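## Task

Here the plunger rod has already been pulled back. Put the cartridge into the sealant gun and slide it all the way forward so it sits in the cup of the front ring, nozzle sticking out through that ring. The gun must never enter or pass above the marked areas around the arm bases. At the end the loaded gun must sit on the table, not on any other object, and must stay loaded without the robot holding anything in place. Anything the robot is touching at the end must not drop by more than about a fingernail's width once released. Declare that you are finished, or it counts as failed.

## Robot and tools

Robot: two arms, left_arm and right_arm, each with a parallel two-finger gripper. Four cameras return 504x504 images in this order: cam_high, cam_low, cam_left_wrist, cam_right_wrist.

Frame: one scene frame shared by both arms. Origin on the table surface midway between the arms; +x points out across the table, +z up, and left_arm sits on the +y side. The names left and right do not refer to sides of any image. On each gripper, fingers extend along its own +z axis and close along its own y axis. The reported end_effector_position is the spot between the pads, roughly 1 cm short of the fingertips. Reported hand positions can be somewhat wrong, worse at long reach, and motions often finish a centimetre or more from the command, usually low.

Row layout (used by both execute_actions and move): one flat list of 16 numbers covering both arms, even if only one moves. First left_arm: x, y, z (metres, absolute target position in the scene frame), qw, qx, qy, qz (absolute target orientation, w first), opening; then the same 8 for right_arm. Opening runs -1 (closed) to +1 (fully open, 0.094 m). Optionally append 12 stiffness scales in 0 to 1, left_arm's six joints then right_arm's six, base to gripper; each multiplies that joint's position gain and persists until changed.

execute_actions(actions): a list of actions; each action is a list of up to 15 rows, each row applied for one 1/30 s step; if fewer than 15 rows, the last one repeats for the remaining steps. An empty list only reports state and images. Every step, the commanded pose is clipped to at most 70 mm and 16 degrees from the measured pose, so far targets need several actions; the arm stops at the last clipped pose. An action is rejected for both arms if any target lies over 0.6 m from that gripper's current position along any of its own axes; if the first action fails this against the latest reported state, or any action is malformed, nothing runs. To hold orientation, repeat the same quaternion in every row rather than copying the slightly drifted reported one.

move(target, speed, blocking): target is one 16-number row as above (absolute poses). Both grippers travel straight lines that finish together, 0.5 to 10 s long; paths over 10 s are cut short. speed is top path speed in m/s, 0.002 to 0.5 (default 0.25); rotation is capped at twice that in rad/s. Openings are sent at the start. Paths ignore obstacles and the other arm; faster moves and targets placed deeper past a contact strike and press harder. With blocking=false the result comes after 0.5 s while motion continues; then use wait or stop before sending new rows or moves. The result adds a move: line with the ending (done, off_target, moving, held, fault) and limits (paced = pose clipped; held = a check blocked steps, after which the arm may surge), plus each gripper's distance to its target.

wait(seconds): 0 to 10; arms keep their last command; returns early when a running move finishes. stop(): brakes the current move (needs stopping room; fingers keep moving). zoom_image(camera, region): region is [x0, y0, x1, y1] in pixels of that camera's latest image, origin top-left, at most 504 by 504. finished_scene(scene): pass the current scene's number to end it after the last command has been held; irreversible. Replying without a tool call ends everything.

Result lines: a state line per arm with position and quaternion; Hand target lines show the pose each controller is now heading to; Joint positions list each joint, the last being measured opening in metres; grip_measured is opening on the command scale (each gripper may read off by up to about 1 mm). A pose unreachable line means the clearance check altered or blocked that arm's command. FAULT lines mean an arm stopped. MOTOR HOT appears from 75 °C; at 90 °C the arm halts for 10 s, and at 100 °C it goes limp and drops what it holds. Holding loads heats motors, including while you are composing replies, since the simulation runs on and holds the last command meanwhile.

Joint ranges (rad), base to gripper: waist -2.618 to 3.054, shoulder 0.000 to 3.142, elbow 0.000 to 3.142, wrist pitch -1.571 to 1.571, wrist yaw -1.571 to 1.571, wrist roll -2.094 to 2.094. Elbows cannot fully straighten.

Gripping: command an opening about 0.03 under grip_measured for a firm hold, less of a gap for a lighter one. Pad force tops out near 50 to 62 N (lower on thin parts under about 2 mm); first contact can spike.

Suggested order: locate gun, cartridge and the marked base zones; if needed, one arm presses the thumb plate forward while the other draws the rod back; grasp the cartridge, set it into the gun and push it forward into the front ring's cup with the nozzle through; release and withdraw so the gun rests alone on the table. An arm meant to stay still should be sent its full last reported pose and intended opening each call.

Avoid: the gun entering or crossing the base zones, knocking anything off the table, drops, slams, hard pushes, the arms colliding or pressing on each other, and leaving anything supported only by the grippers. Loose objects may occasionally be nudged by outside disturbances.

Each tool is called after ">>>" by a JSON object that holds its "op" and its "data", one argument or row to a line.

## Session

>>> {"op": "execute_actions", "data": {
  "actions": []
}}

Scene clock: 0.00 s.
left_arm: end_effector_position=(+0.3140, +0.0258, +0.1802) grip_measured=+1.000 end_effector_quat_wxyz=(+0.075, -0.055, +0.825, -0.557) | right_arm: end_effector_position=(+0.5386, +0.0007, +0.2336) grip_measured=+1.000 end_effector_quat_wxyz=(-0.248, +0.849, -0.406, +0.231)
Joint positions: left_arm=[-0.301  1.506  0.873  0.031  0.864 -1.022  0.094] | right_arm=[ 0.416  2.255  2.432 -1.062  0.102 -1.751  0.094]
Joint velocities: left_arm=[-0.007 -0.002 -0.007  0.037  0.051  0.037  0.   ] | right_arm=[-0.012 -0.002  0.012 -0.051  0.022  0.007  0.   ]
Hand target (left_arm): +0.315, +0.025, +0.189; +0.083, -0.047, +0.821, -0.563
Hand target (right_arm): +0.538, +0.002, +0.249; -0.264, +0.842, -0.406, +0.238
Joint stiffness scale: left_arm=[1. 1. 1. 1. 1. 1.] | right_arm=[1. 1. 1. 1. 1. 1.]

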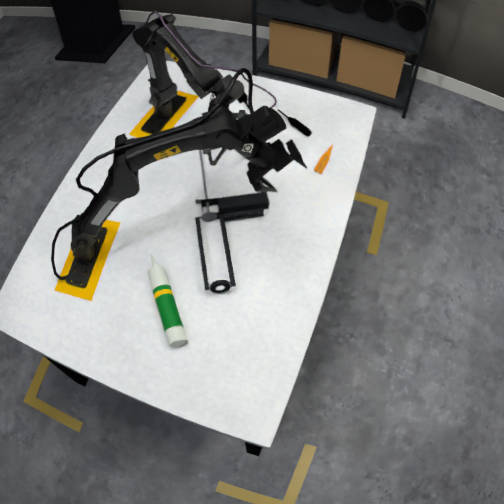

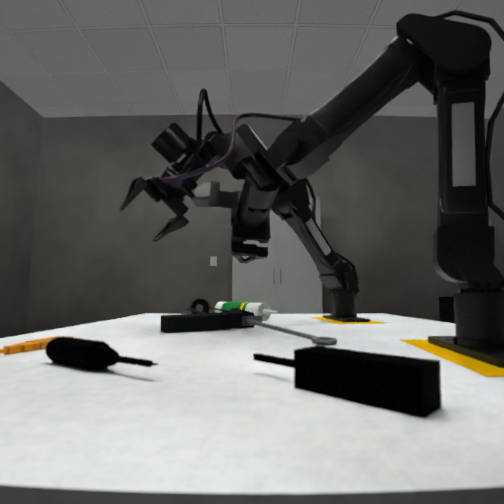

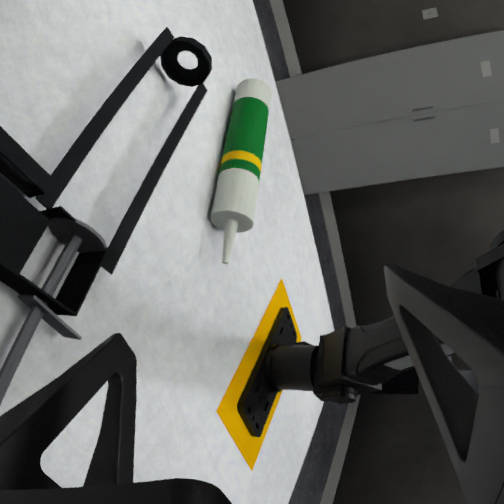

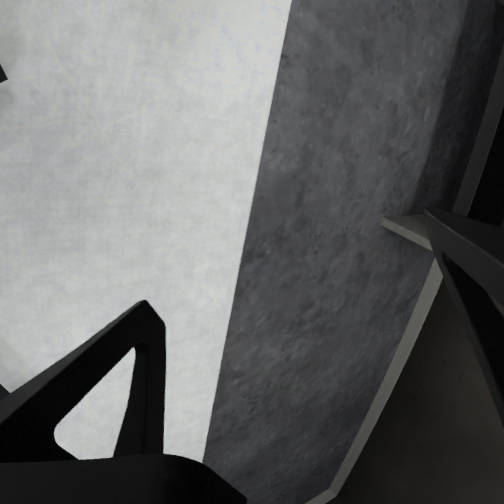

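>>> {"op": "move", "data": {
  "target": [0.2,0.2,0.12,0,-0.284,0.959,0,-0.5,0.42,-0.22,0.17,0,-0.342,0.94,0,1],
  "speed": 0.35
}}

>>> {"op": "move", "data": {
  "target": [0.18,0.19,0.09,0,-0.284,0.959,0,-0.5,0.33,-0.33,0.11,0,0.4,0.917,0,1],
  "speed": 0.4
}}

Scene clock: 3.30 s.
left_arm: end_effector_position=(+0.1961, +0.2051, +0.1177) grip_measured=-0.497 end_effector_quat_wxyz=(-0.008, -0.279, +0.960, -0.001) | right_arm: end_effector_position=(+0.4234, -0.2206, +0.1580) grip_measured=+1.000 end_effector_quat_wxyz=(-0.001, -0.347, +0.938, -0.004)
Joint positions: left_arm=[-0.378  1.345  1.066 -1.303  0.013 -1.056  0.024] | right_arm=[ 0.027  2.069  2.053 -1.555  0.009 -0.563  0.094]
Joint velocities: left_arm=[-0.007 -0.017 -0.017  0.007  0.022 -0.037 -0.001] | right_arm=[-0.012 -0.002  0.007  0.051  0.051  0.037  0.   ]
Hand target (left_arm): +0.201, +0.202, +0.123; -0.002, -0.277, +0.961, +0.002
Hand target (right_arm): +0.420, -0.220, +0.168; +0.010, -0.343, +0.939, -0.002
Off the commanded pose (left_arm): 0.007 m, 1 deg.
Off the commanded pose (right_arm): 0.012 m, 1 deg.
Joint stiffness scale: left_arm=[1. 1. 1. 1. 1. 1.] | right_arm=[1. 1. 1. 1. 1. 1.]
joint sent to its limit (right arm) — the command would take joint 4 (wrist pitch) past its lower limit, so that joint was sent only as far as its limit.
move: off_target (right_arm)

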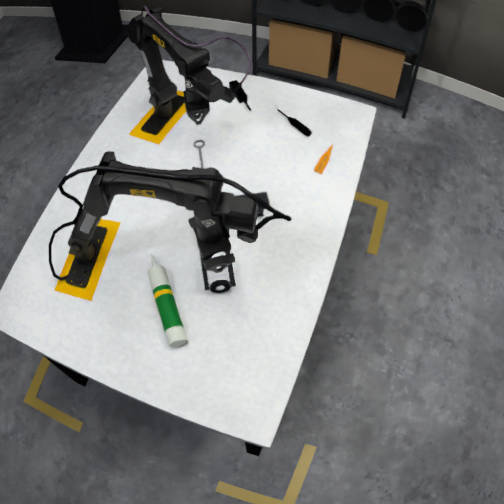

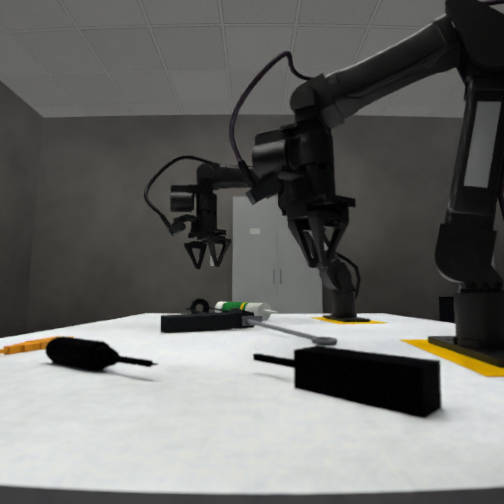

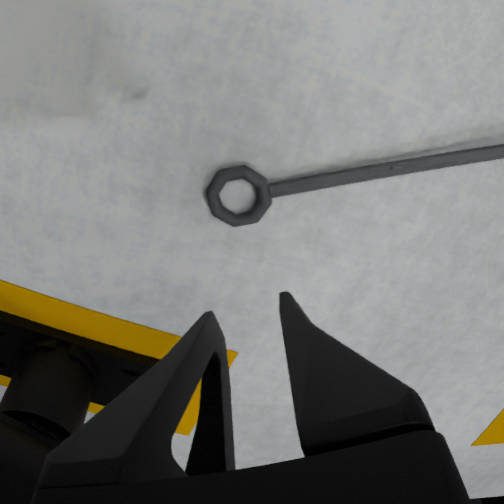

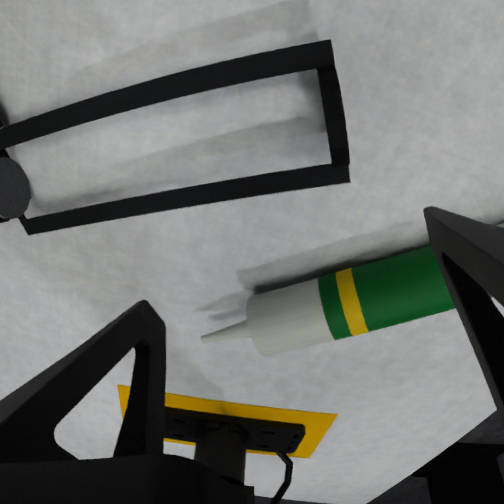

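Scene clock: 5.87 s.
left_arm: end_effector_position=(+0.1811, +0.1901, +0.0888) grip_measured=-0.497 end_effector_quat_wxyz=(-0.010, -0.286, +0.958, +0.004) | right_arm: end_effector_position=(+0.3285, -0.3277, +0.1033) grip_measured=+1.000 end_effector_quat_wxyz=(-0.016, +0.394, +0.919, -0.003)
Joint positions: left_arm=[-0.479  1.345  0.951 -1.196  0.01  -1.172  0.024] | right_arm=[-0.294  1.703  1.348 -1.248 -0.001  0.634  0.094]
Joint velocities: left_arm=[-0.022 -0.012 -0.002  0.007 -0.037 -0.125  0.   ] | right_arm=[-0.002 -0.007  0.007 -0.037 -0.066 -0.007  0.   ]
Hand target (left_arm): +0.180, +0.191, +0.090; +0.000, -0.284, +0.959, +0.000
Hand target (right_arm): +0.329, -0.330, +0.109; +0.000, +0.400, +0.917, -0.002
Off the commanded pose (left_arm): 0.002 m, 1 deg.
Off the commanded pose (right_arm): 0.007 m, 2 deg.
Joint stiffness scale: left_arm=[1. 1. 1. 1. 1. 1.] | right_arm=[1. 1. 1. 1. 1. 1.]
move: done

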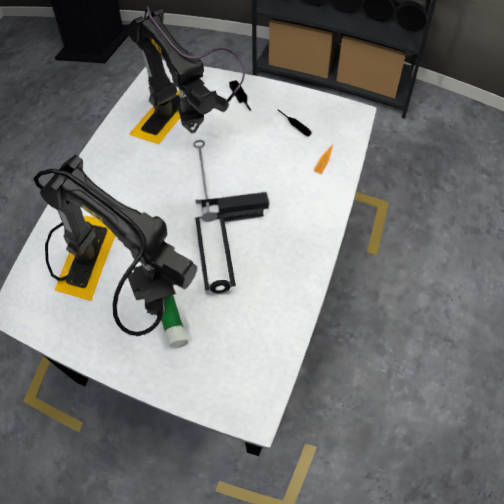

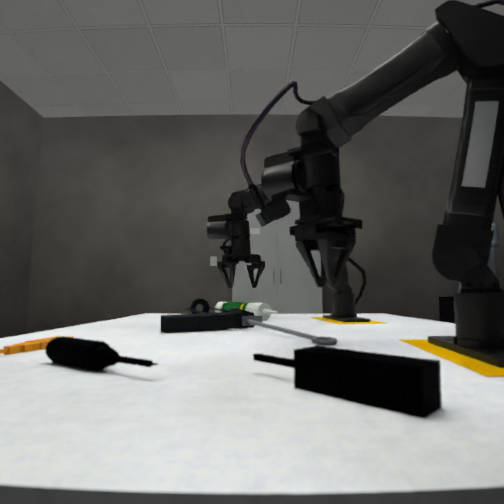

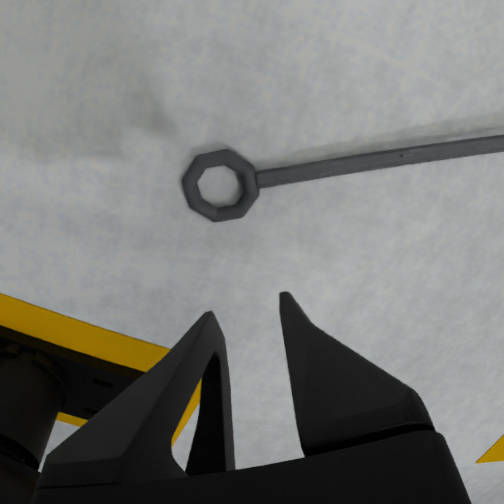

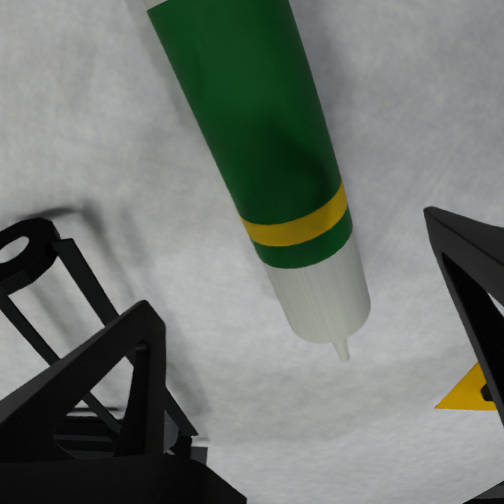

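>>> {"op": "move", "data": {
  "target": [0.186,0.215,0.035,0,-0.225,0.974,0,-0.5,0.335,-0.345,0.026,0,0.423,0.906,0,0.6],
  "speed": 0.12
}}

Scene clock: 7.33 s.
left_arm: end_effector_position=(+0.1848, +0.2112, +0.0385) grip_measured=-0.497 end_effector_quat_wxyz=(-0.002, -0.224, +0.975, -0.004) | right_arm: end_effector_position=(+0.3339, -0.3418, +0.0271) grip_measured=+0.602 end_effector_quat_wxyz=(-0.005, +0.416, +0.909, +0.000)
Joint positions: left_arm=[-0.381  1.345  0.745 -0.968  0.008 -0.945  0.024] | right_arm=[-0.337  1.786  1.134 -0.928 -0.003  0.641  0.075]
Joint velocities: left_arm=[ 0.012  0.007  0.002  0.007 -0.007 -0.007 -0.   ] | right_arm=[-0.002 -0.022 -0.017  0.007 -0.066 -0.007  0.   ]
Hand target (left_arm): +0.185, +0.215, +0.035; -0.001, -0.225, +0.974, -0.000
Hand target (right_arm): +0.335, -0.345, +0.026; +0.000, +0.423, +0.906, -0.000
Off the commanded pose (left_arm): 0.005 m, 1 deg.
Off the commanded pose (right_arm): 0.004 m, 1 deg.
Joint stiffness scale: left_arm=[1. 1. 1. 1. 1. 1.] | right_arm=[1. 1. 1. 1. 1. 1.]
move: done

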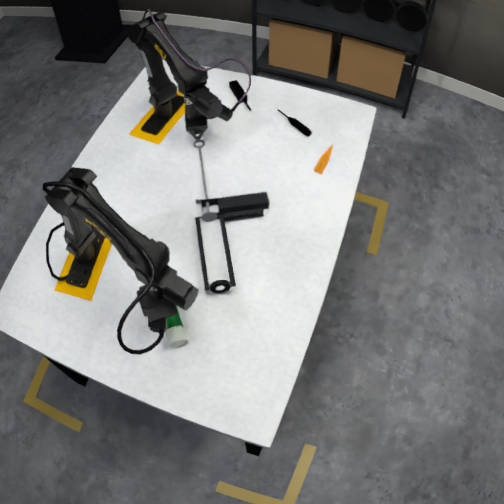

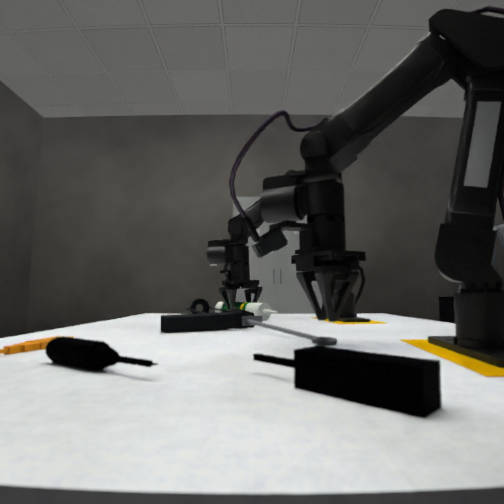

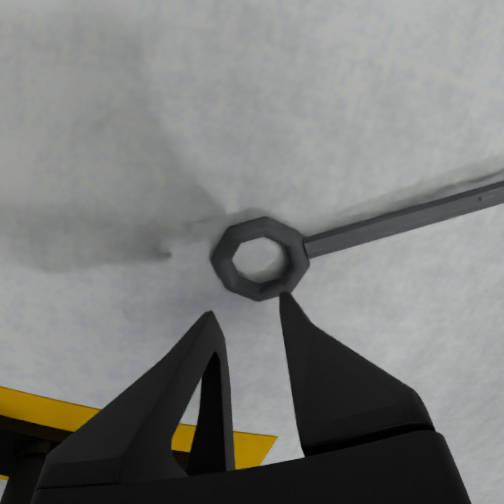

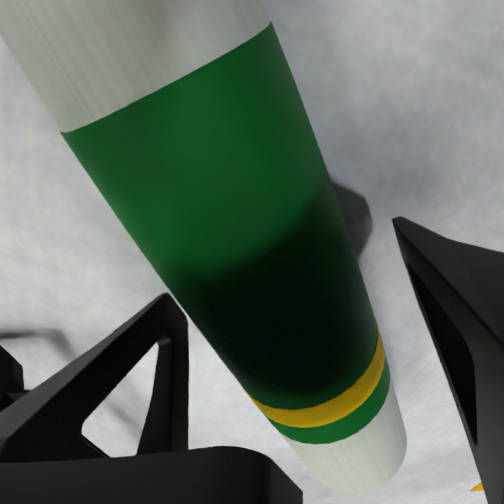

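>>> {"op": "execute_actions", "data": {
  "actions": [
    [[0.191,0.221,0.028,0,-0.225,0.974,0,-0.5,0.339,-0.341,0.034,0,0.423,0.906,0,0.3]],
    [[0.191,0.221,0.01,0,-0.225,0.974,0,-0.5,0.339,-0.341,0.034,0,0.423,0.906,0,-0.02]],
    [[0.191,0.221,0.01,0,-0.225,0.974,0,-0.5,0.339,-0.341,0.034,0,0.423,0.906,0,-0.02]]
  ]
}}

>>> {"op": "move", "data": {
  "target": [0.191,0.221,0.01,0,-0.225,0.974,0,-0.5,0.35,-0.32,0.13,0,0.423,0.906,0,-0.02],
  "speed": 0.15
}}

>>> {"op": "move", "data": {
  "target": [0.191,0.221,0.01,0,-0.225,0.974,0,-0.5,0.38,-0.22,0.13,0,-0.3,0.954,0,-0.02],
  "speed": 0.4
}}

Scene clock: 9.00 s.
left_arm: end_effector_position=(+0.1911, +0.2168, +0.0146) grip_measured=-0.497 end_effector_quat_wxyz=(+0.003, -0.223, +0.975, -0.007) | right_arm: end_effector_position=(+0.3317, -0.3408, +0.0272) grip_measured=+0.022 end_effector_quat_wxyz=(-0.010, +0.424, +0.906, +0.000)
Joint positions: left_arm=[-0.343  1.391  0.676 -0.843  0.008 -0.904  0.024] | right_arm=[-0.337  1.786  1.134 -0.937 -0.004  0.657  0.048]
Joint velocities: left_arm=[-0.007  0.002 -0.002 -0.051 -0.051  0.037 -0.   ] | right_arm=[ 0.007 -0.002 -0.027 -0.022 -0.037  0.007  0.001]
Hand target (left_arm): +0.191, +0.221, +0.010; -0.000, -0.225, +0.974, -0.000
Hand target (right_arm): +0.339, -0.341, +0.034; +0.000, +0.423, +0.906, +0.000
Off the commanded pose (left_arm): 0.006 m, 1 deg.
Off the commanded pose (right_arm): 0.010 m, 1 deg.
Joint stiffness scale: left_arm=[1. 1. 1. 1. 1. 1.] | right_arm=[1. 1. 1. 1. 1. 1.]

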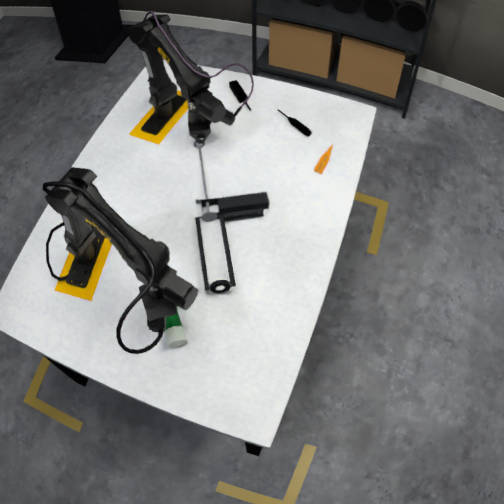

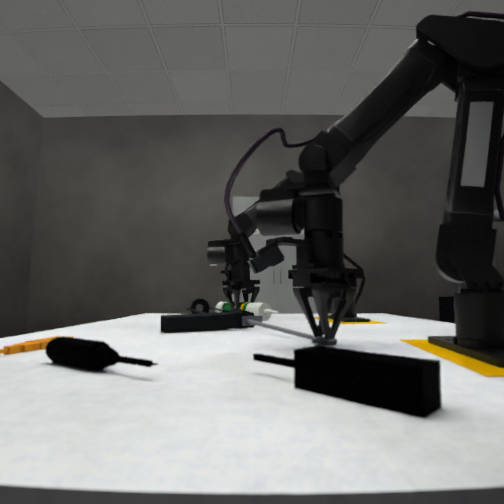

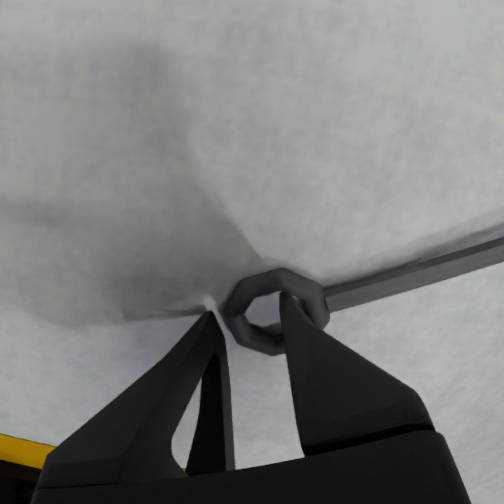

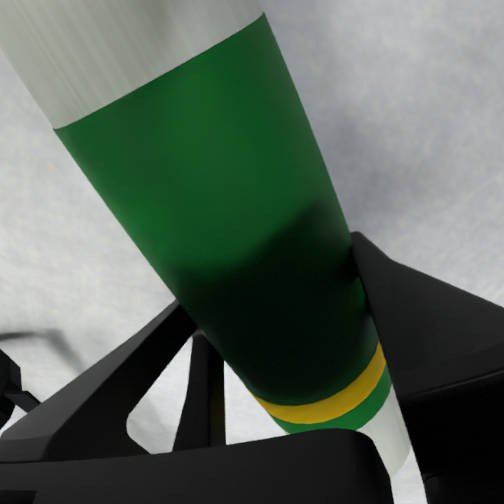

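Scene clock: 10.37 s.
left_arm: end_effector_position=(+0.1911, +0.2168, +0.0146) grip_measured=-0.497 end_effector_quat_wxyz=(+0.003, -0.223, +0.975, -0.007) | right_arm: end_effector_position=(+0.3434, -0.3202, +0.1109) grip_measured=+0.022 end_effector_quat_wxyz=(-0.026, +0.423, +0.906, -0.004)
Joint positions: left_arm=[-0.343  1.391  0.676 -0.843  0.008 -0.904  0.024] | right_arm=[-0.266  1.771  1.458 -1.311 -0.007  0.726  0.048]
Joint velocities: left_arm=[ 0.017 -0.012 -0.002 -0.007 -0.066  0.007  0.   ] | right_arm=[-0.002  0.007  0.002 -0.007  0.022 -0.007  0.001]
Hand target (left_arm): +0.191, +0.221, +0.010; -0.000, -0.225, +0.974, -0.000
Hand target (right_arm): +0.350, -0.320, +0.130; +0.000, +0.423, +0.906, +0.001
Off the commanded pose (left_arm): 0.006 m, 1 deg.
Off the commanded pose (right_arm): 0.020 m, 3 deg.
Joint stiffness scale: left_arm=[1. 1. 1. 1. 1. 1.] | right_arm=[1. 1. 1. 1. 1. 1.]
move: off_target (right_arm)

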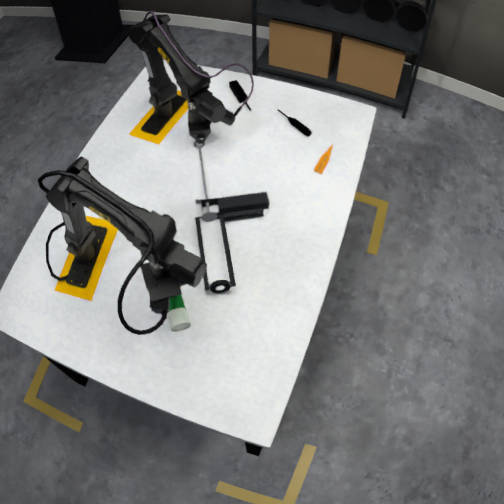

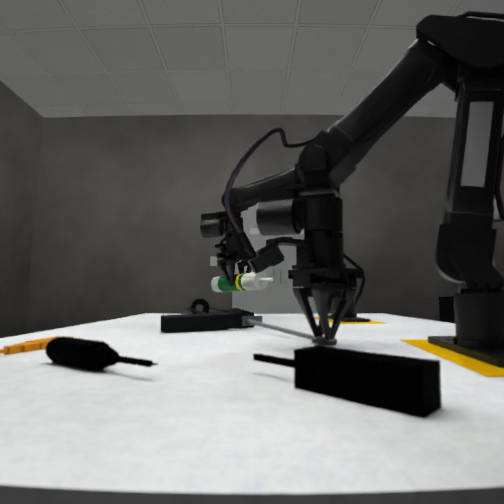

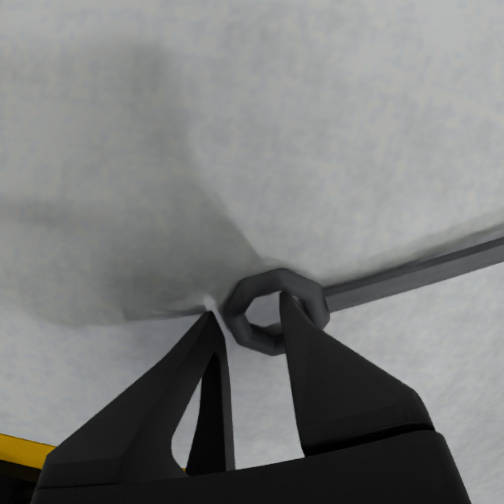

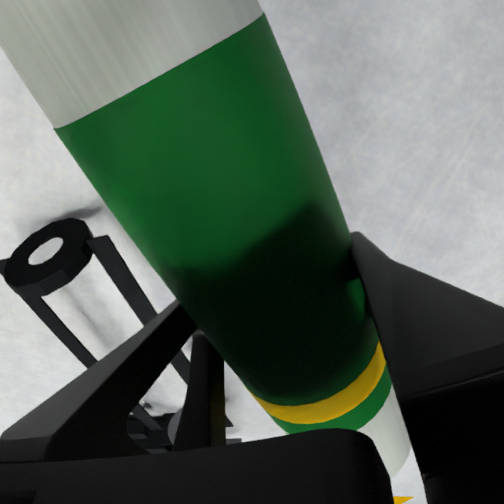

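Scene clock: 12.87 s.
left_arm: end_effector_position=(+0.1911, +0.2168, +0.0146) grip_measured=-0.497 end_effector_quat_wxyz=(+0.003, -0.223, +0.975, -0.007) | right_arm: end_effector_position=(+0.3715, -0.2228, +0.1151) grip_measured=+0.022 end_effector_quat_wxyz=(-0.023, -0.293, +0.956, +0.005)
Joint positions: left_arm=[-0.343  1.391  0.676 -0.843  0.008 -0.904  0.024] | right_arm=[ 0.037  1.878  1.61  -1.349 -0.003 -0.44   0.048]
Joint velocities: left_arm=[-0.007  0.002  0.027  0.022  0.007  0.007 -0.001] | right_arm=[-0.007 -0.002  0.012 -0.007  0.051 -0.051 -0.001]
Hand target (left_arm): +0.191, +0.221, +0.010; -0.000, -0.225, +0.974, -0.000
Hand target (right_arm): +0.380, -0.220, +0.130; +0.001, -0.300, +0.954, +0.001
Off the commanded pose (left_arm): 0.006 m, 1 deg.
Off the commanded pose (right_arm): 0.017 m, 3 deg.
Joint stiffness scale: left_arm=[1. 1. 1. 1. 1. 1.] | right_arm=[1. 1. 1. 1. 1. 1.]
move: off_target (right_arm)

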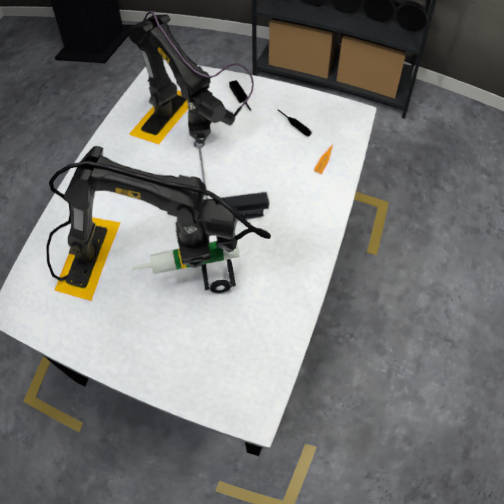

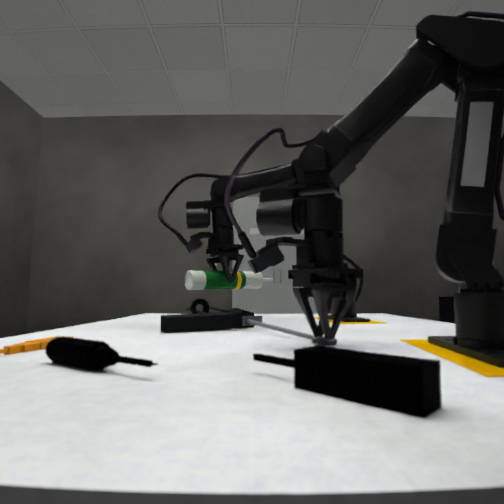

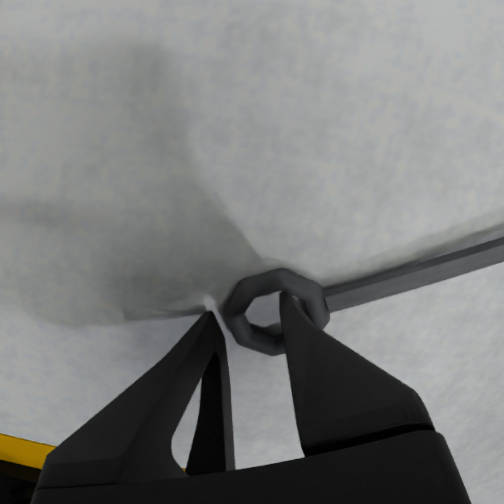

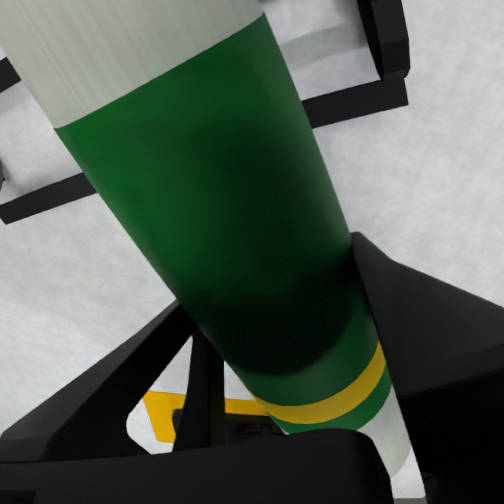

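>>> {"op": "move", "data": {
  "target": [0.191,0.219,0.012,0,-0.225,0.974,0,-0.87,0.347,-0.08,0.115,0.045,-0.85,0.52,0.074,-0.02],
  "speed": 0.4
}}

>>> {"op": "move", "data": {
  "target": [0.191,0.219,0.028,0,-0.225,0.974,0,-0.87,0.347,-0.08,0.075,0.045,-0.85,0.52,0.074,-0.02],
  "speed": 0.06
}}

>>> {"op": "zoom_image", "data": {
  "camera": "cam_high",
  "region": [160,190,290,320]
}}

Scene clock: 15.50 s.
left_arm: end_effector_position=(+0.1911, +0.2168, +0.0146) grip_measured=-0.867 end_effector_quat_wxyz=(+0.003, -0.223, +0.975, -0.007) | right_arm: end_effector_position=(+0.3418, -0.0901, +0.0989) grip_measured=+0.022 end_effector_quat_wxyz=(-0.019, +0.846, -0.527, -0.074)
Joint positions: left_arm=[-0.343  1.391  0.676 -0.843  0.008 -0.904  0.006] | right_arm=[ 0.354  1.948  1.633 -1.3   -0.146 -1.558  0.048]
Joint velocities: left_arm=[-0.012  0.007 -0.002 -0.007  0.037  0.022  0.001] | right_arm=[-0.007 -0.002 -0.022 -0.037  0.022 -0.037  0.   ]
Hand target (left_arm): +0.191, +0.219, +0.012; -0.000, -0.225, +0.974, -0.000
Hand target (right_arm): +0.347, -0.080, +0.115; -0.047, +0.850, -0.519, -0.074
Off the commanded pose (left_arm): 0.003 m, 1 deg.
Off the commanded pose (right_arm): 0.020 m, 3 deg.
Joint stiffness scale: left_arm=[1. 1. 1. 1. 1. 1.] | right_arm=[1. 1. 1. 1. 1. 1.]
move: off_target (right_arm)

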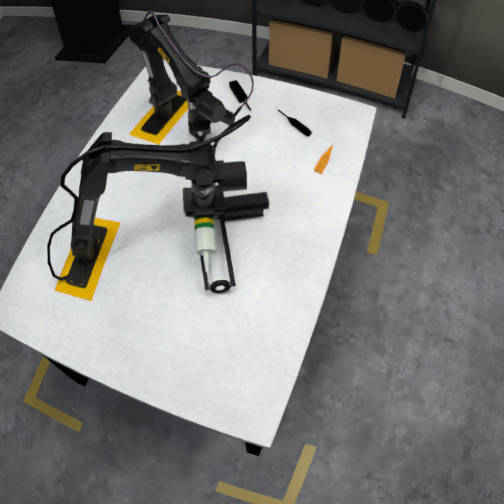

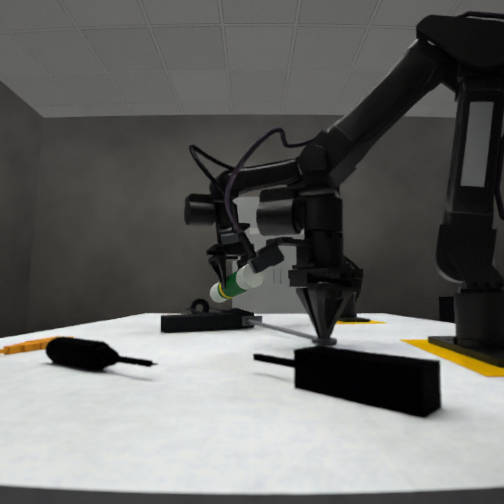

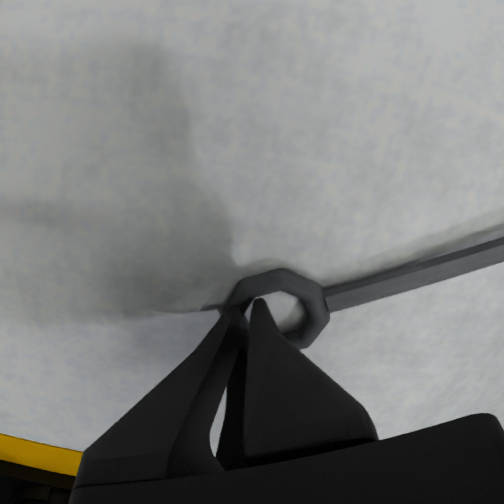

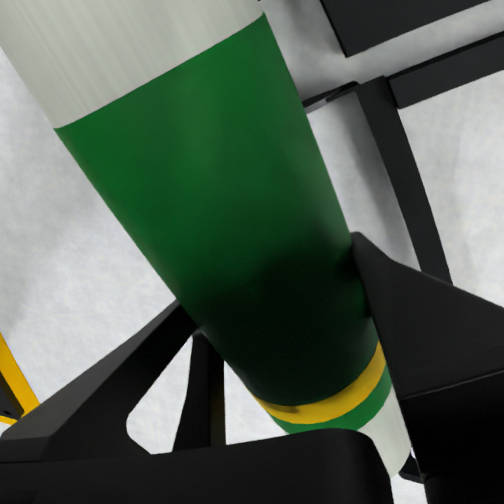

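Scene clock: 16.60 s.
left_arm: end_effector_position=(+0.1811, +0.2217, +0.0179) grip_measured=-0.867 end_effector_quat_wxyz=(-0.017, -0.223, +0.975, +0.009) | right_arm: end_effector_position=(+0.3510, -0.0869, +0.0703) grip_measured=+0.022 end_effector_quat_wxyz=(-0.032, +0.848, -0.525, -0.062)
Joint positions: left_arm=[-0.343  1.391  0.69  -0.907  0.008 -0.904  0.006] | right_arm=[ 0.354  1.966  1.546 -1.16  -0.139 -1.56   0.048]
Joint velocities: left_arm=[-0.022 -0.017 -0.022  0.022 -0.007 -0.007 -0.001] | right_arm=[-0.017  0.007 -0.027  0.007 -0.066 -0.037  0.   ]
Hand target (left_arm): +0.191, +0.219, +0.028; +0.000, -0.225, +0.974, -0.000
Hand target (right_arm): +0.347, -0.080, +0.075; -0.045, +0.850, -0.520, -0.074
Off the commanded pose (left_arm): 0.014 m, 2 deg.
Off the commanded pose (right_arm): 0.009 m, 2 deg.
Joint stiffness scale: left_arm=[1. 1. 1. 1. 1. 1.] | right_arm=[1. 1. 1. 1. 1. 1.]
move: off_target (left_arm)

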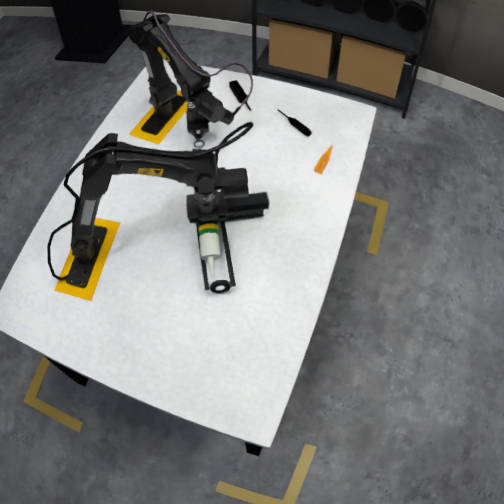

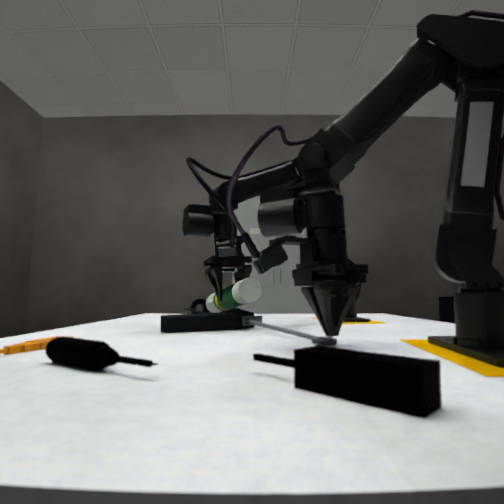

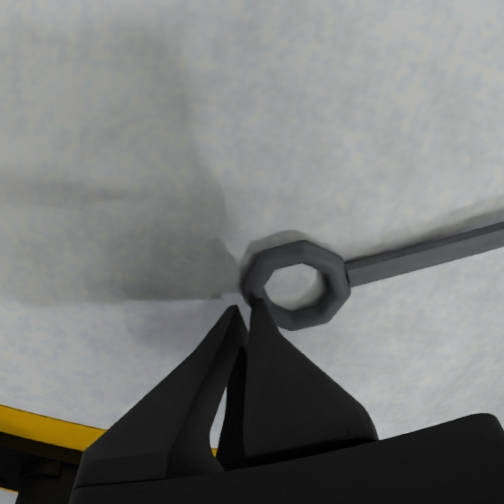

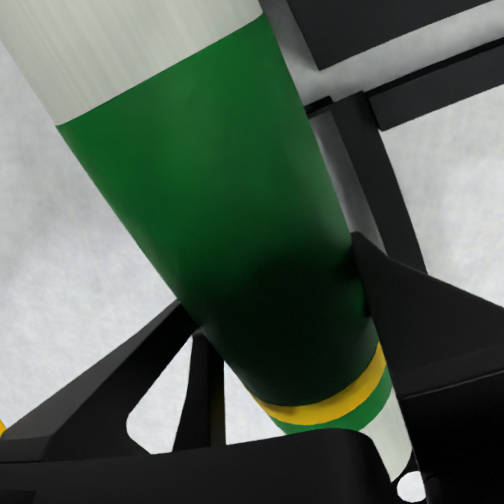

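Region (160, 190, 290, 320) of cam_high's 504x504 image, scaled by 3.877, with more detail than that image has.

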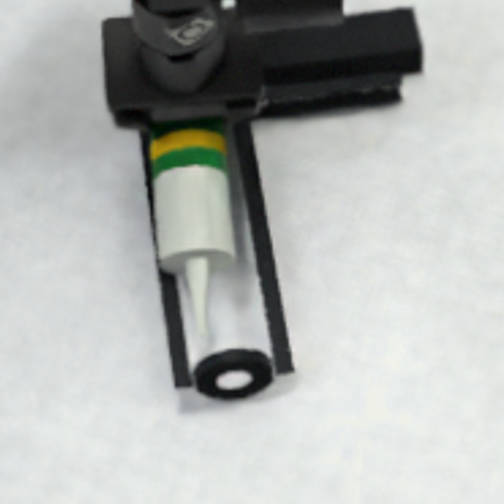

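>>> {"op": "execute_actions", "data": {
  "actions": [
    [[0.191,0.221,0.012,0,-0.225,0.974,0,-0.5,0.36,-0.075,0.078,0.052,-0.863,0.493,0.091,-0.02]],
    [[0.191,0.221,0.002,0,-0.225,0.974,0,-0.5,0.36,-0.075,0.074,0.052,-0.863,0.493,0.091,-0.02]],
    [[0.191,0.221,0.002,0,-0.225,0.974,0,-0.88,0.36,-0.075,0.074,0.052,-0.863,0.493,0.091,-0.02]]
  ]
}}

>>> {"op": "zoom_image", "data": {
  "camera": "cam_high",
  "region": [160,190,290,320]
}}

Scene clock: 18.27 s.
left_arm: end_effector_position=(+0.1963, +0.2132, +0.0126) grip_measured=-0.877 end_effector_quat_wxyz=(+0.011, -0.223, +0.975, -0.017) | right_arm: end_effector_position=(+0.3560, -0.0812, +0.0650) grip_measured=+0.022 end_effector_quat_wxyz=(-0.033, +0.863, -0.497, -0.085)
Joint positions: left_arm=[-0.343  1.397  0.671 -0.807  0.013 -0.904  0.006] | right_arm=[ 0.343  2.024  1.603 -1.188 -0.178 -1.639  0.048]
Joint velocities: left_arm=[-0.002  0.007  0.002 -0.022 -0.051 -0.007 -0.001] | right_arm=[-0.002  0.012 -0.012 -0.051  0.037  0.022  0.   ]
Hand target (left_arm): +0.190, +0.221, +0.003; -0.000, -0.225, +0.974, -0.000
Hand target (right_arm): +0.360, -0.075, +0.074; -0.052, +0.864, -0.493, -0.090
Off the commanded pose (left_arm): 0.014 m, 2 deg.
Off the commanded pose (right_arm): 0.012 m, 2 deg.
Joint stiffness scale: left_arm=[1. 1. 1. 1. 1. 1.] | right_arm=[1. 1. 1. 1. 1. 1.]

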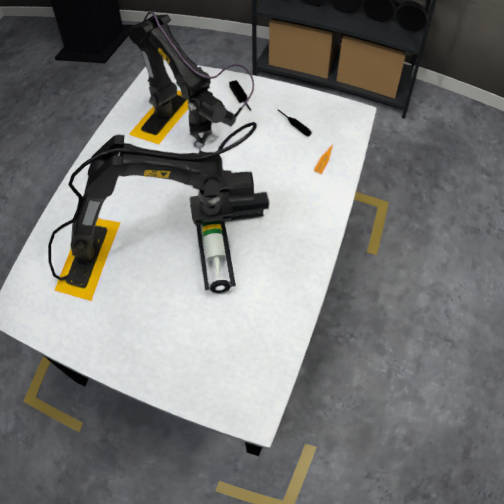

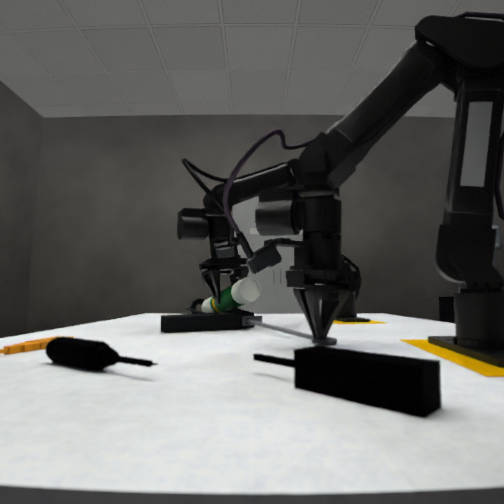

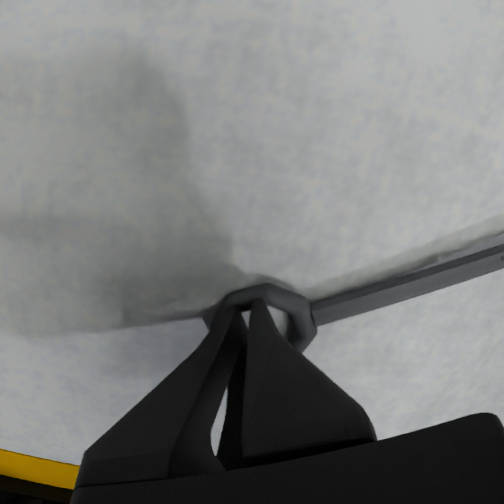

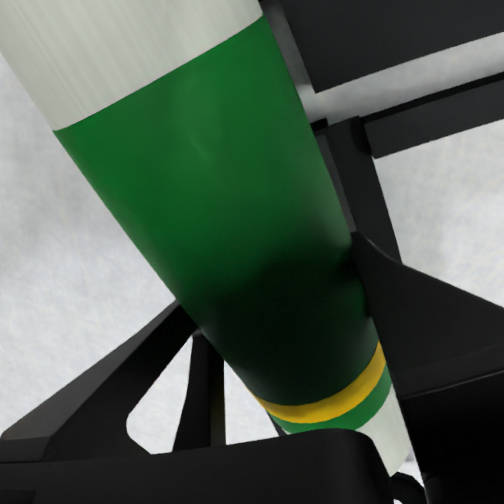

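Region (160, 190, 290, 320) of cam_high's 504x504 image, scaled by 3.877, with more detail than that image has.

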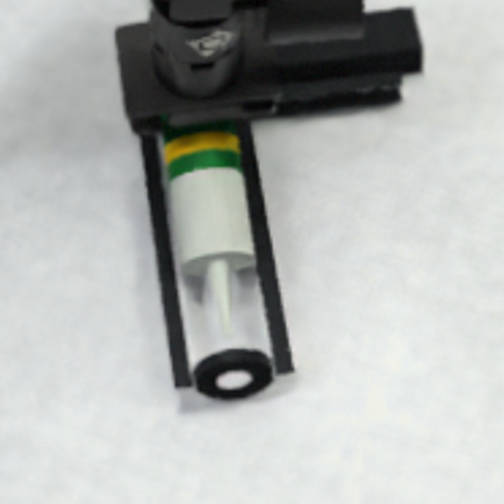

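>>> {"op": "execute_actions", "data": {
  "actions": [
    [[0.19,0.225,0.05,0,-0.225,0.974,0,-0.4,0.366,-0.086,0.074,0.052,-0.863,0.493,0.091,-0.02]],
    [[0.19,0.225,0.02,0,-0.225,0.974,0,-0.4,0.372,-0.097,0.074,0.052,-0.863,0.493,0.091,-0.02]],
    [[0.19,0.225,0.002,0,-0.225,0.974,0,-0.4,0.372,-0.097,0.074,0.052,-0.863,0.493,0.091,-0.02]]
  ]
}}

>>> {"op": "zoom_image", "data": {
  "camera": "cam_high",
  "region": [160,190,290,320]
}}

Scene clock: 19.90 s.
left_arm: end_effector_position=(+0.1876, +0.2213, +0.0072) grip_measured=-0.403 end_effector_quat_wxyz=(-0.003, -0.222, +0.975, -0.005) | right_arm: end_effector_position=(+0.3662, -0.1024, +0.0590) grip_measured=+0.022 end_effector_quat_wxyz=(-0.033, +0.862, -0.497, -0.092)
Joint positions: left_arm=[-0.327  1.398  0.648 -0.819  0.011 -0.888  0.028] | right_arm=[ 0.276  2.042  1.603 -1.191 -0.186 -1.705  0.048]
Joint velocities: left_arm=[ 0.012 -0.007 -0.002  0.007 -0.037  0.022 -0.001] | right_arm=[ 0.002 -0.022  0.002  0.037  0.007 -0.051  0.   ]
Hand target (left_arm): +0.189, +0.225, +0.002; -0.000, -0.225, +0.974, -0.000
Hand target (right_arm): +0.372, -0.097, +0.074; -0.052, +0.864, -0.493, -0.090
Off the commanded pose (left_arm): 0.007 m, 1 deg.
Off the commanded pose (right_arm): 0.017 m, 2 deg.
Joint stiffness scale: left_arm=[1. 1. 1. 1. 1. 1.] | right_arm=[1. 1. 1. 1. 1. 1.]

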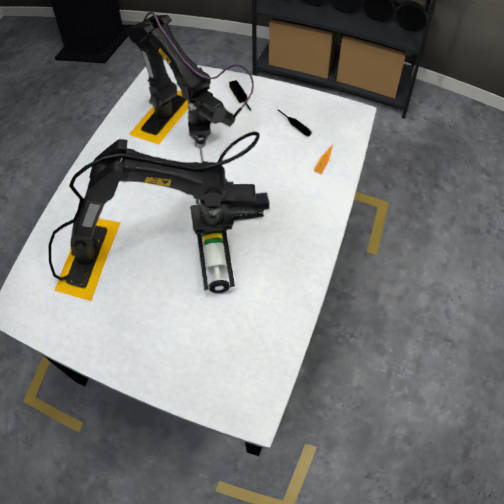

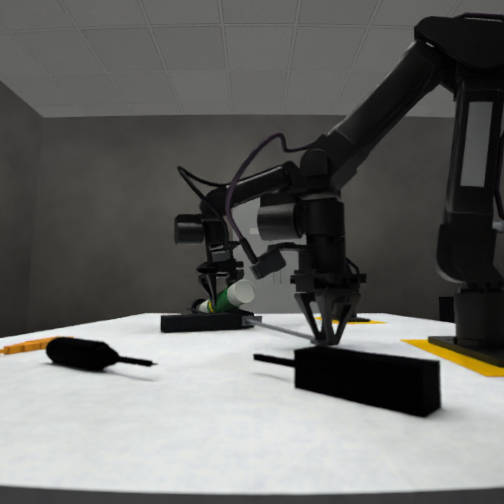

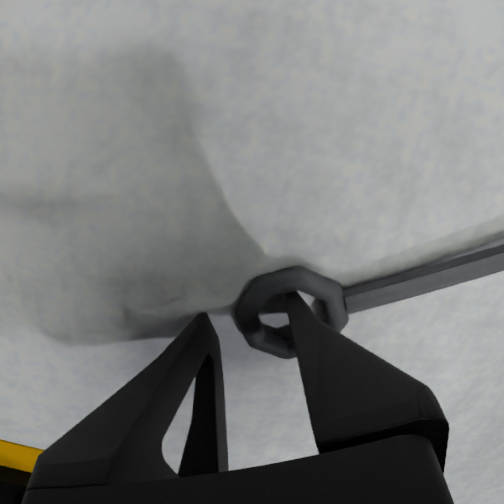

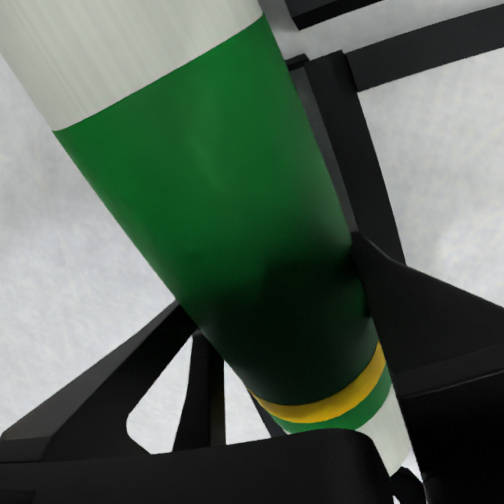

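Region (160, 190, 290, 320) of cam_high's 504x504 image, scaled by 3.877, with more detail than that image has.

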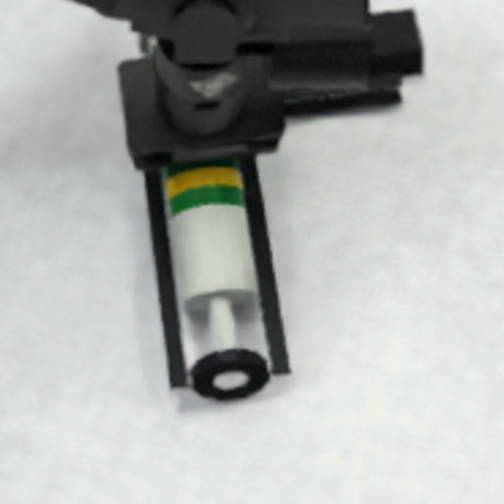

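>>> {"op": "execute_actions", "data": {
  "actions": [
    [[0.192,0.221,0.004,0,-0.225,0.974,0,-0.87,0.372,-0.097,0.076,0.039,-0.865,0.494,0.068,-0.02]],
    [[0.192,0.221,0.004,0,-0.225,0.974,0,-0.87,0.377,-0.106,0.076,0.039,-0.865,0.494,0.068,-0.02]],
    [[0.192,0.221,0.004,0,-0.225,0.974,0,-0.87,0.382,-0.115,0.076,0.039,-0.865,0.494,0.068,-0.02]]
  ]
}}

>>> {"op": "zoom_image", "data": {
  "camera": "cam_high",
  "region": [160,190,290,320]
}}

Scene clock: 21.57 s.
left_arm: end_effector_position=(+0.1878, +0.2198, +0.0072) grip_measured=-0.825 end_effector_quat_wxyz=(-0.003, -0.209, +0.978, -0.009) | right_arm: end_effector_position=(+0.3732, -0.1150, +0.0616) grip_measured=+0.022 end_effector_quat_wxyz=(-0.024, +0.866, -0.494, -0.076)
Joint positions: left_arm=[-0.327  1.398  0.648 -0.816  0.018 -0.86   0.008] | right_arm=[ 0.255  2.042  1.618 -1.204 -0.149 -1.734  0.048]
Joint velocities: left_arm=[-0.017  0.002  0.017  0.022 -0.007  0.007  0.   ] | right_arm=[-0.002 -0.007 -0.017 -0.066 -0.007 -0.037  0.   ]
Hand target (left_arm): +0.192, +0.221, +0.004; +0.000, -0.225, +0.974, -0.000
Hand target (right_arm): +0.382, -0.115, +0.076; -0.039, +0.866, -0.494, -0.067
Off the commanded pose (left_arm): 0.005 m, 2 deg.
Off the commanded pose (right_arm): 0.017 m, 2 deg.
Joint stiffness scale: left_arm=[1. 1. 1. 1. 1. 1.] | right_arm=[1. 1. 1. 1. 1. 1.]

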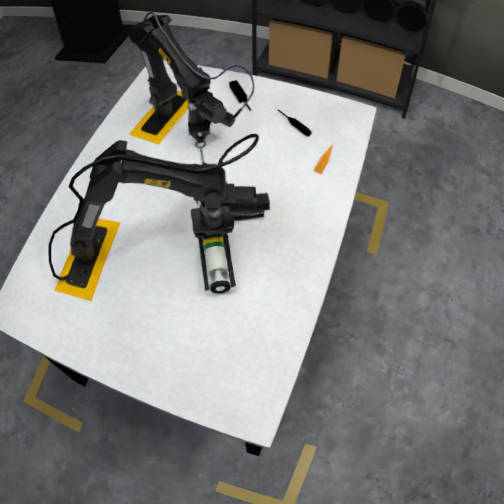

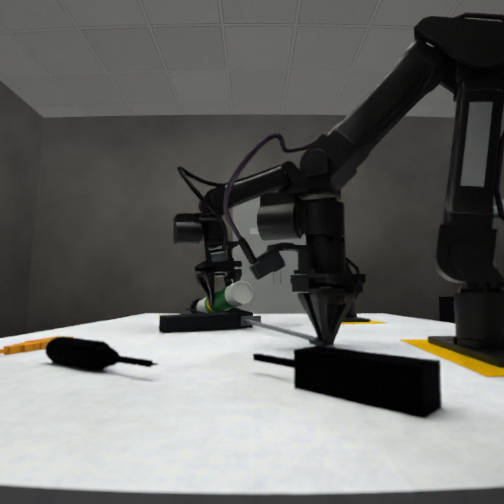

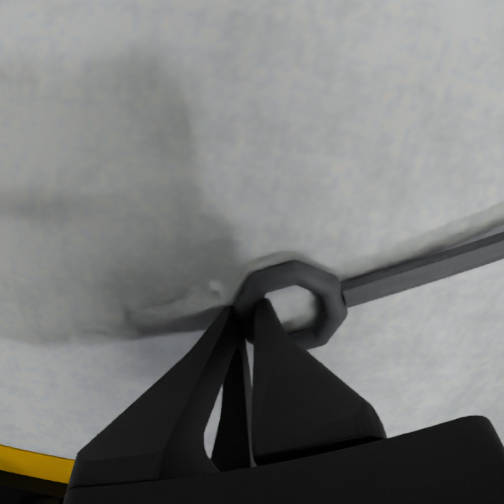

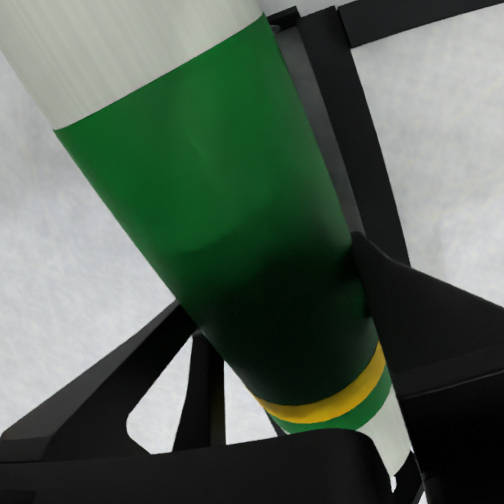

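Region (160, 190, 290, 320) of cam_high's 504x504 image, scaled by 3.877, with more detail than that image has.

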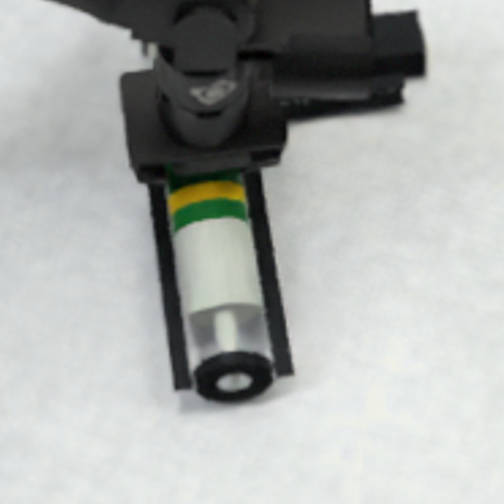

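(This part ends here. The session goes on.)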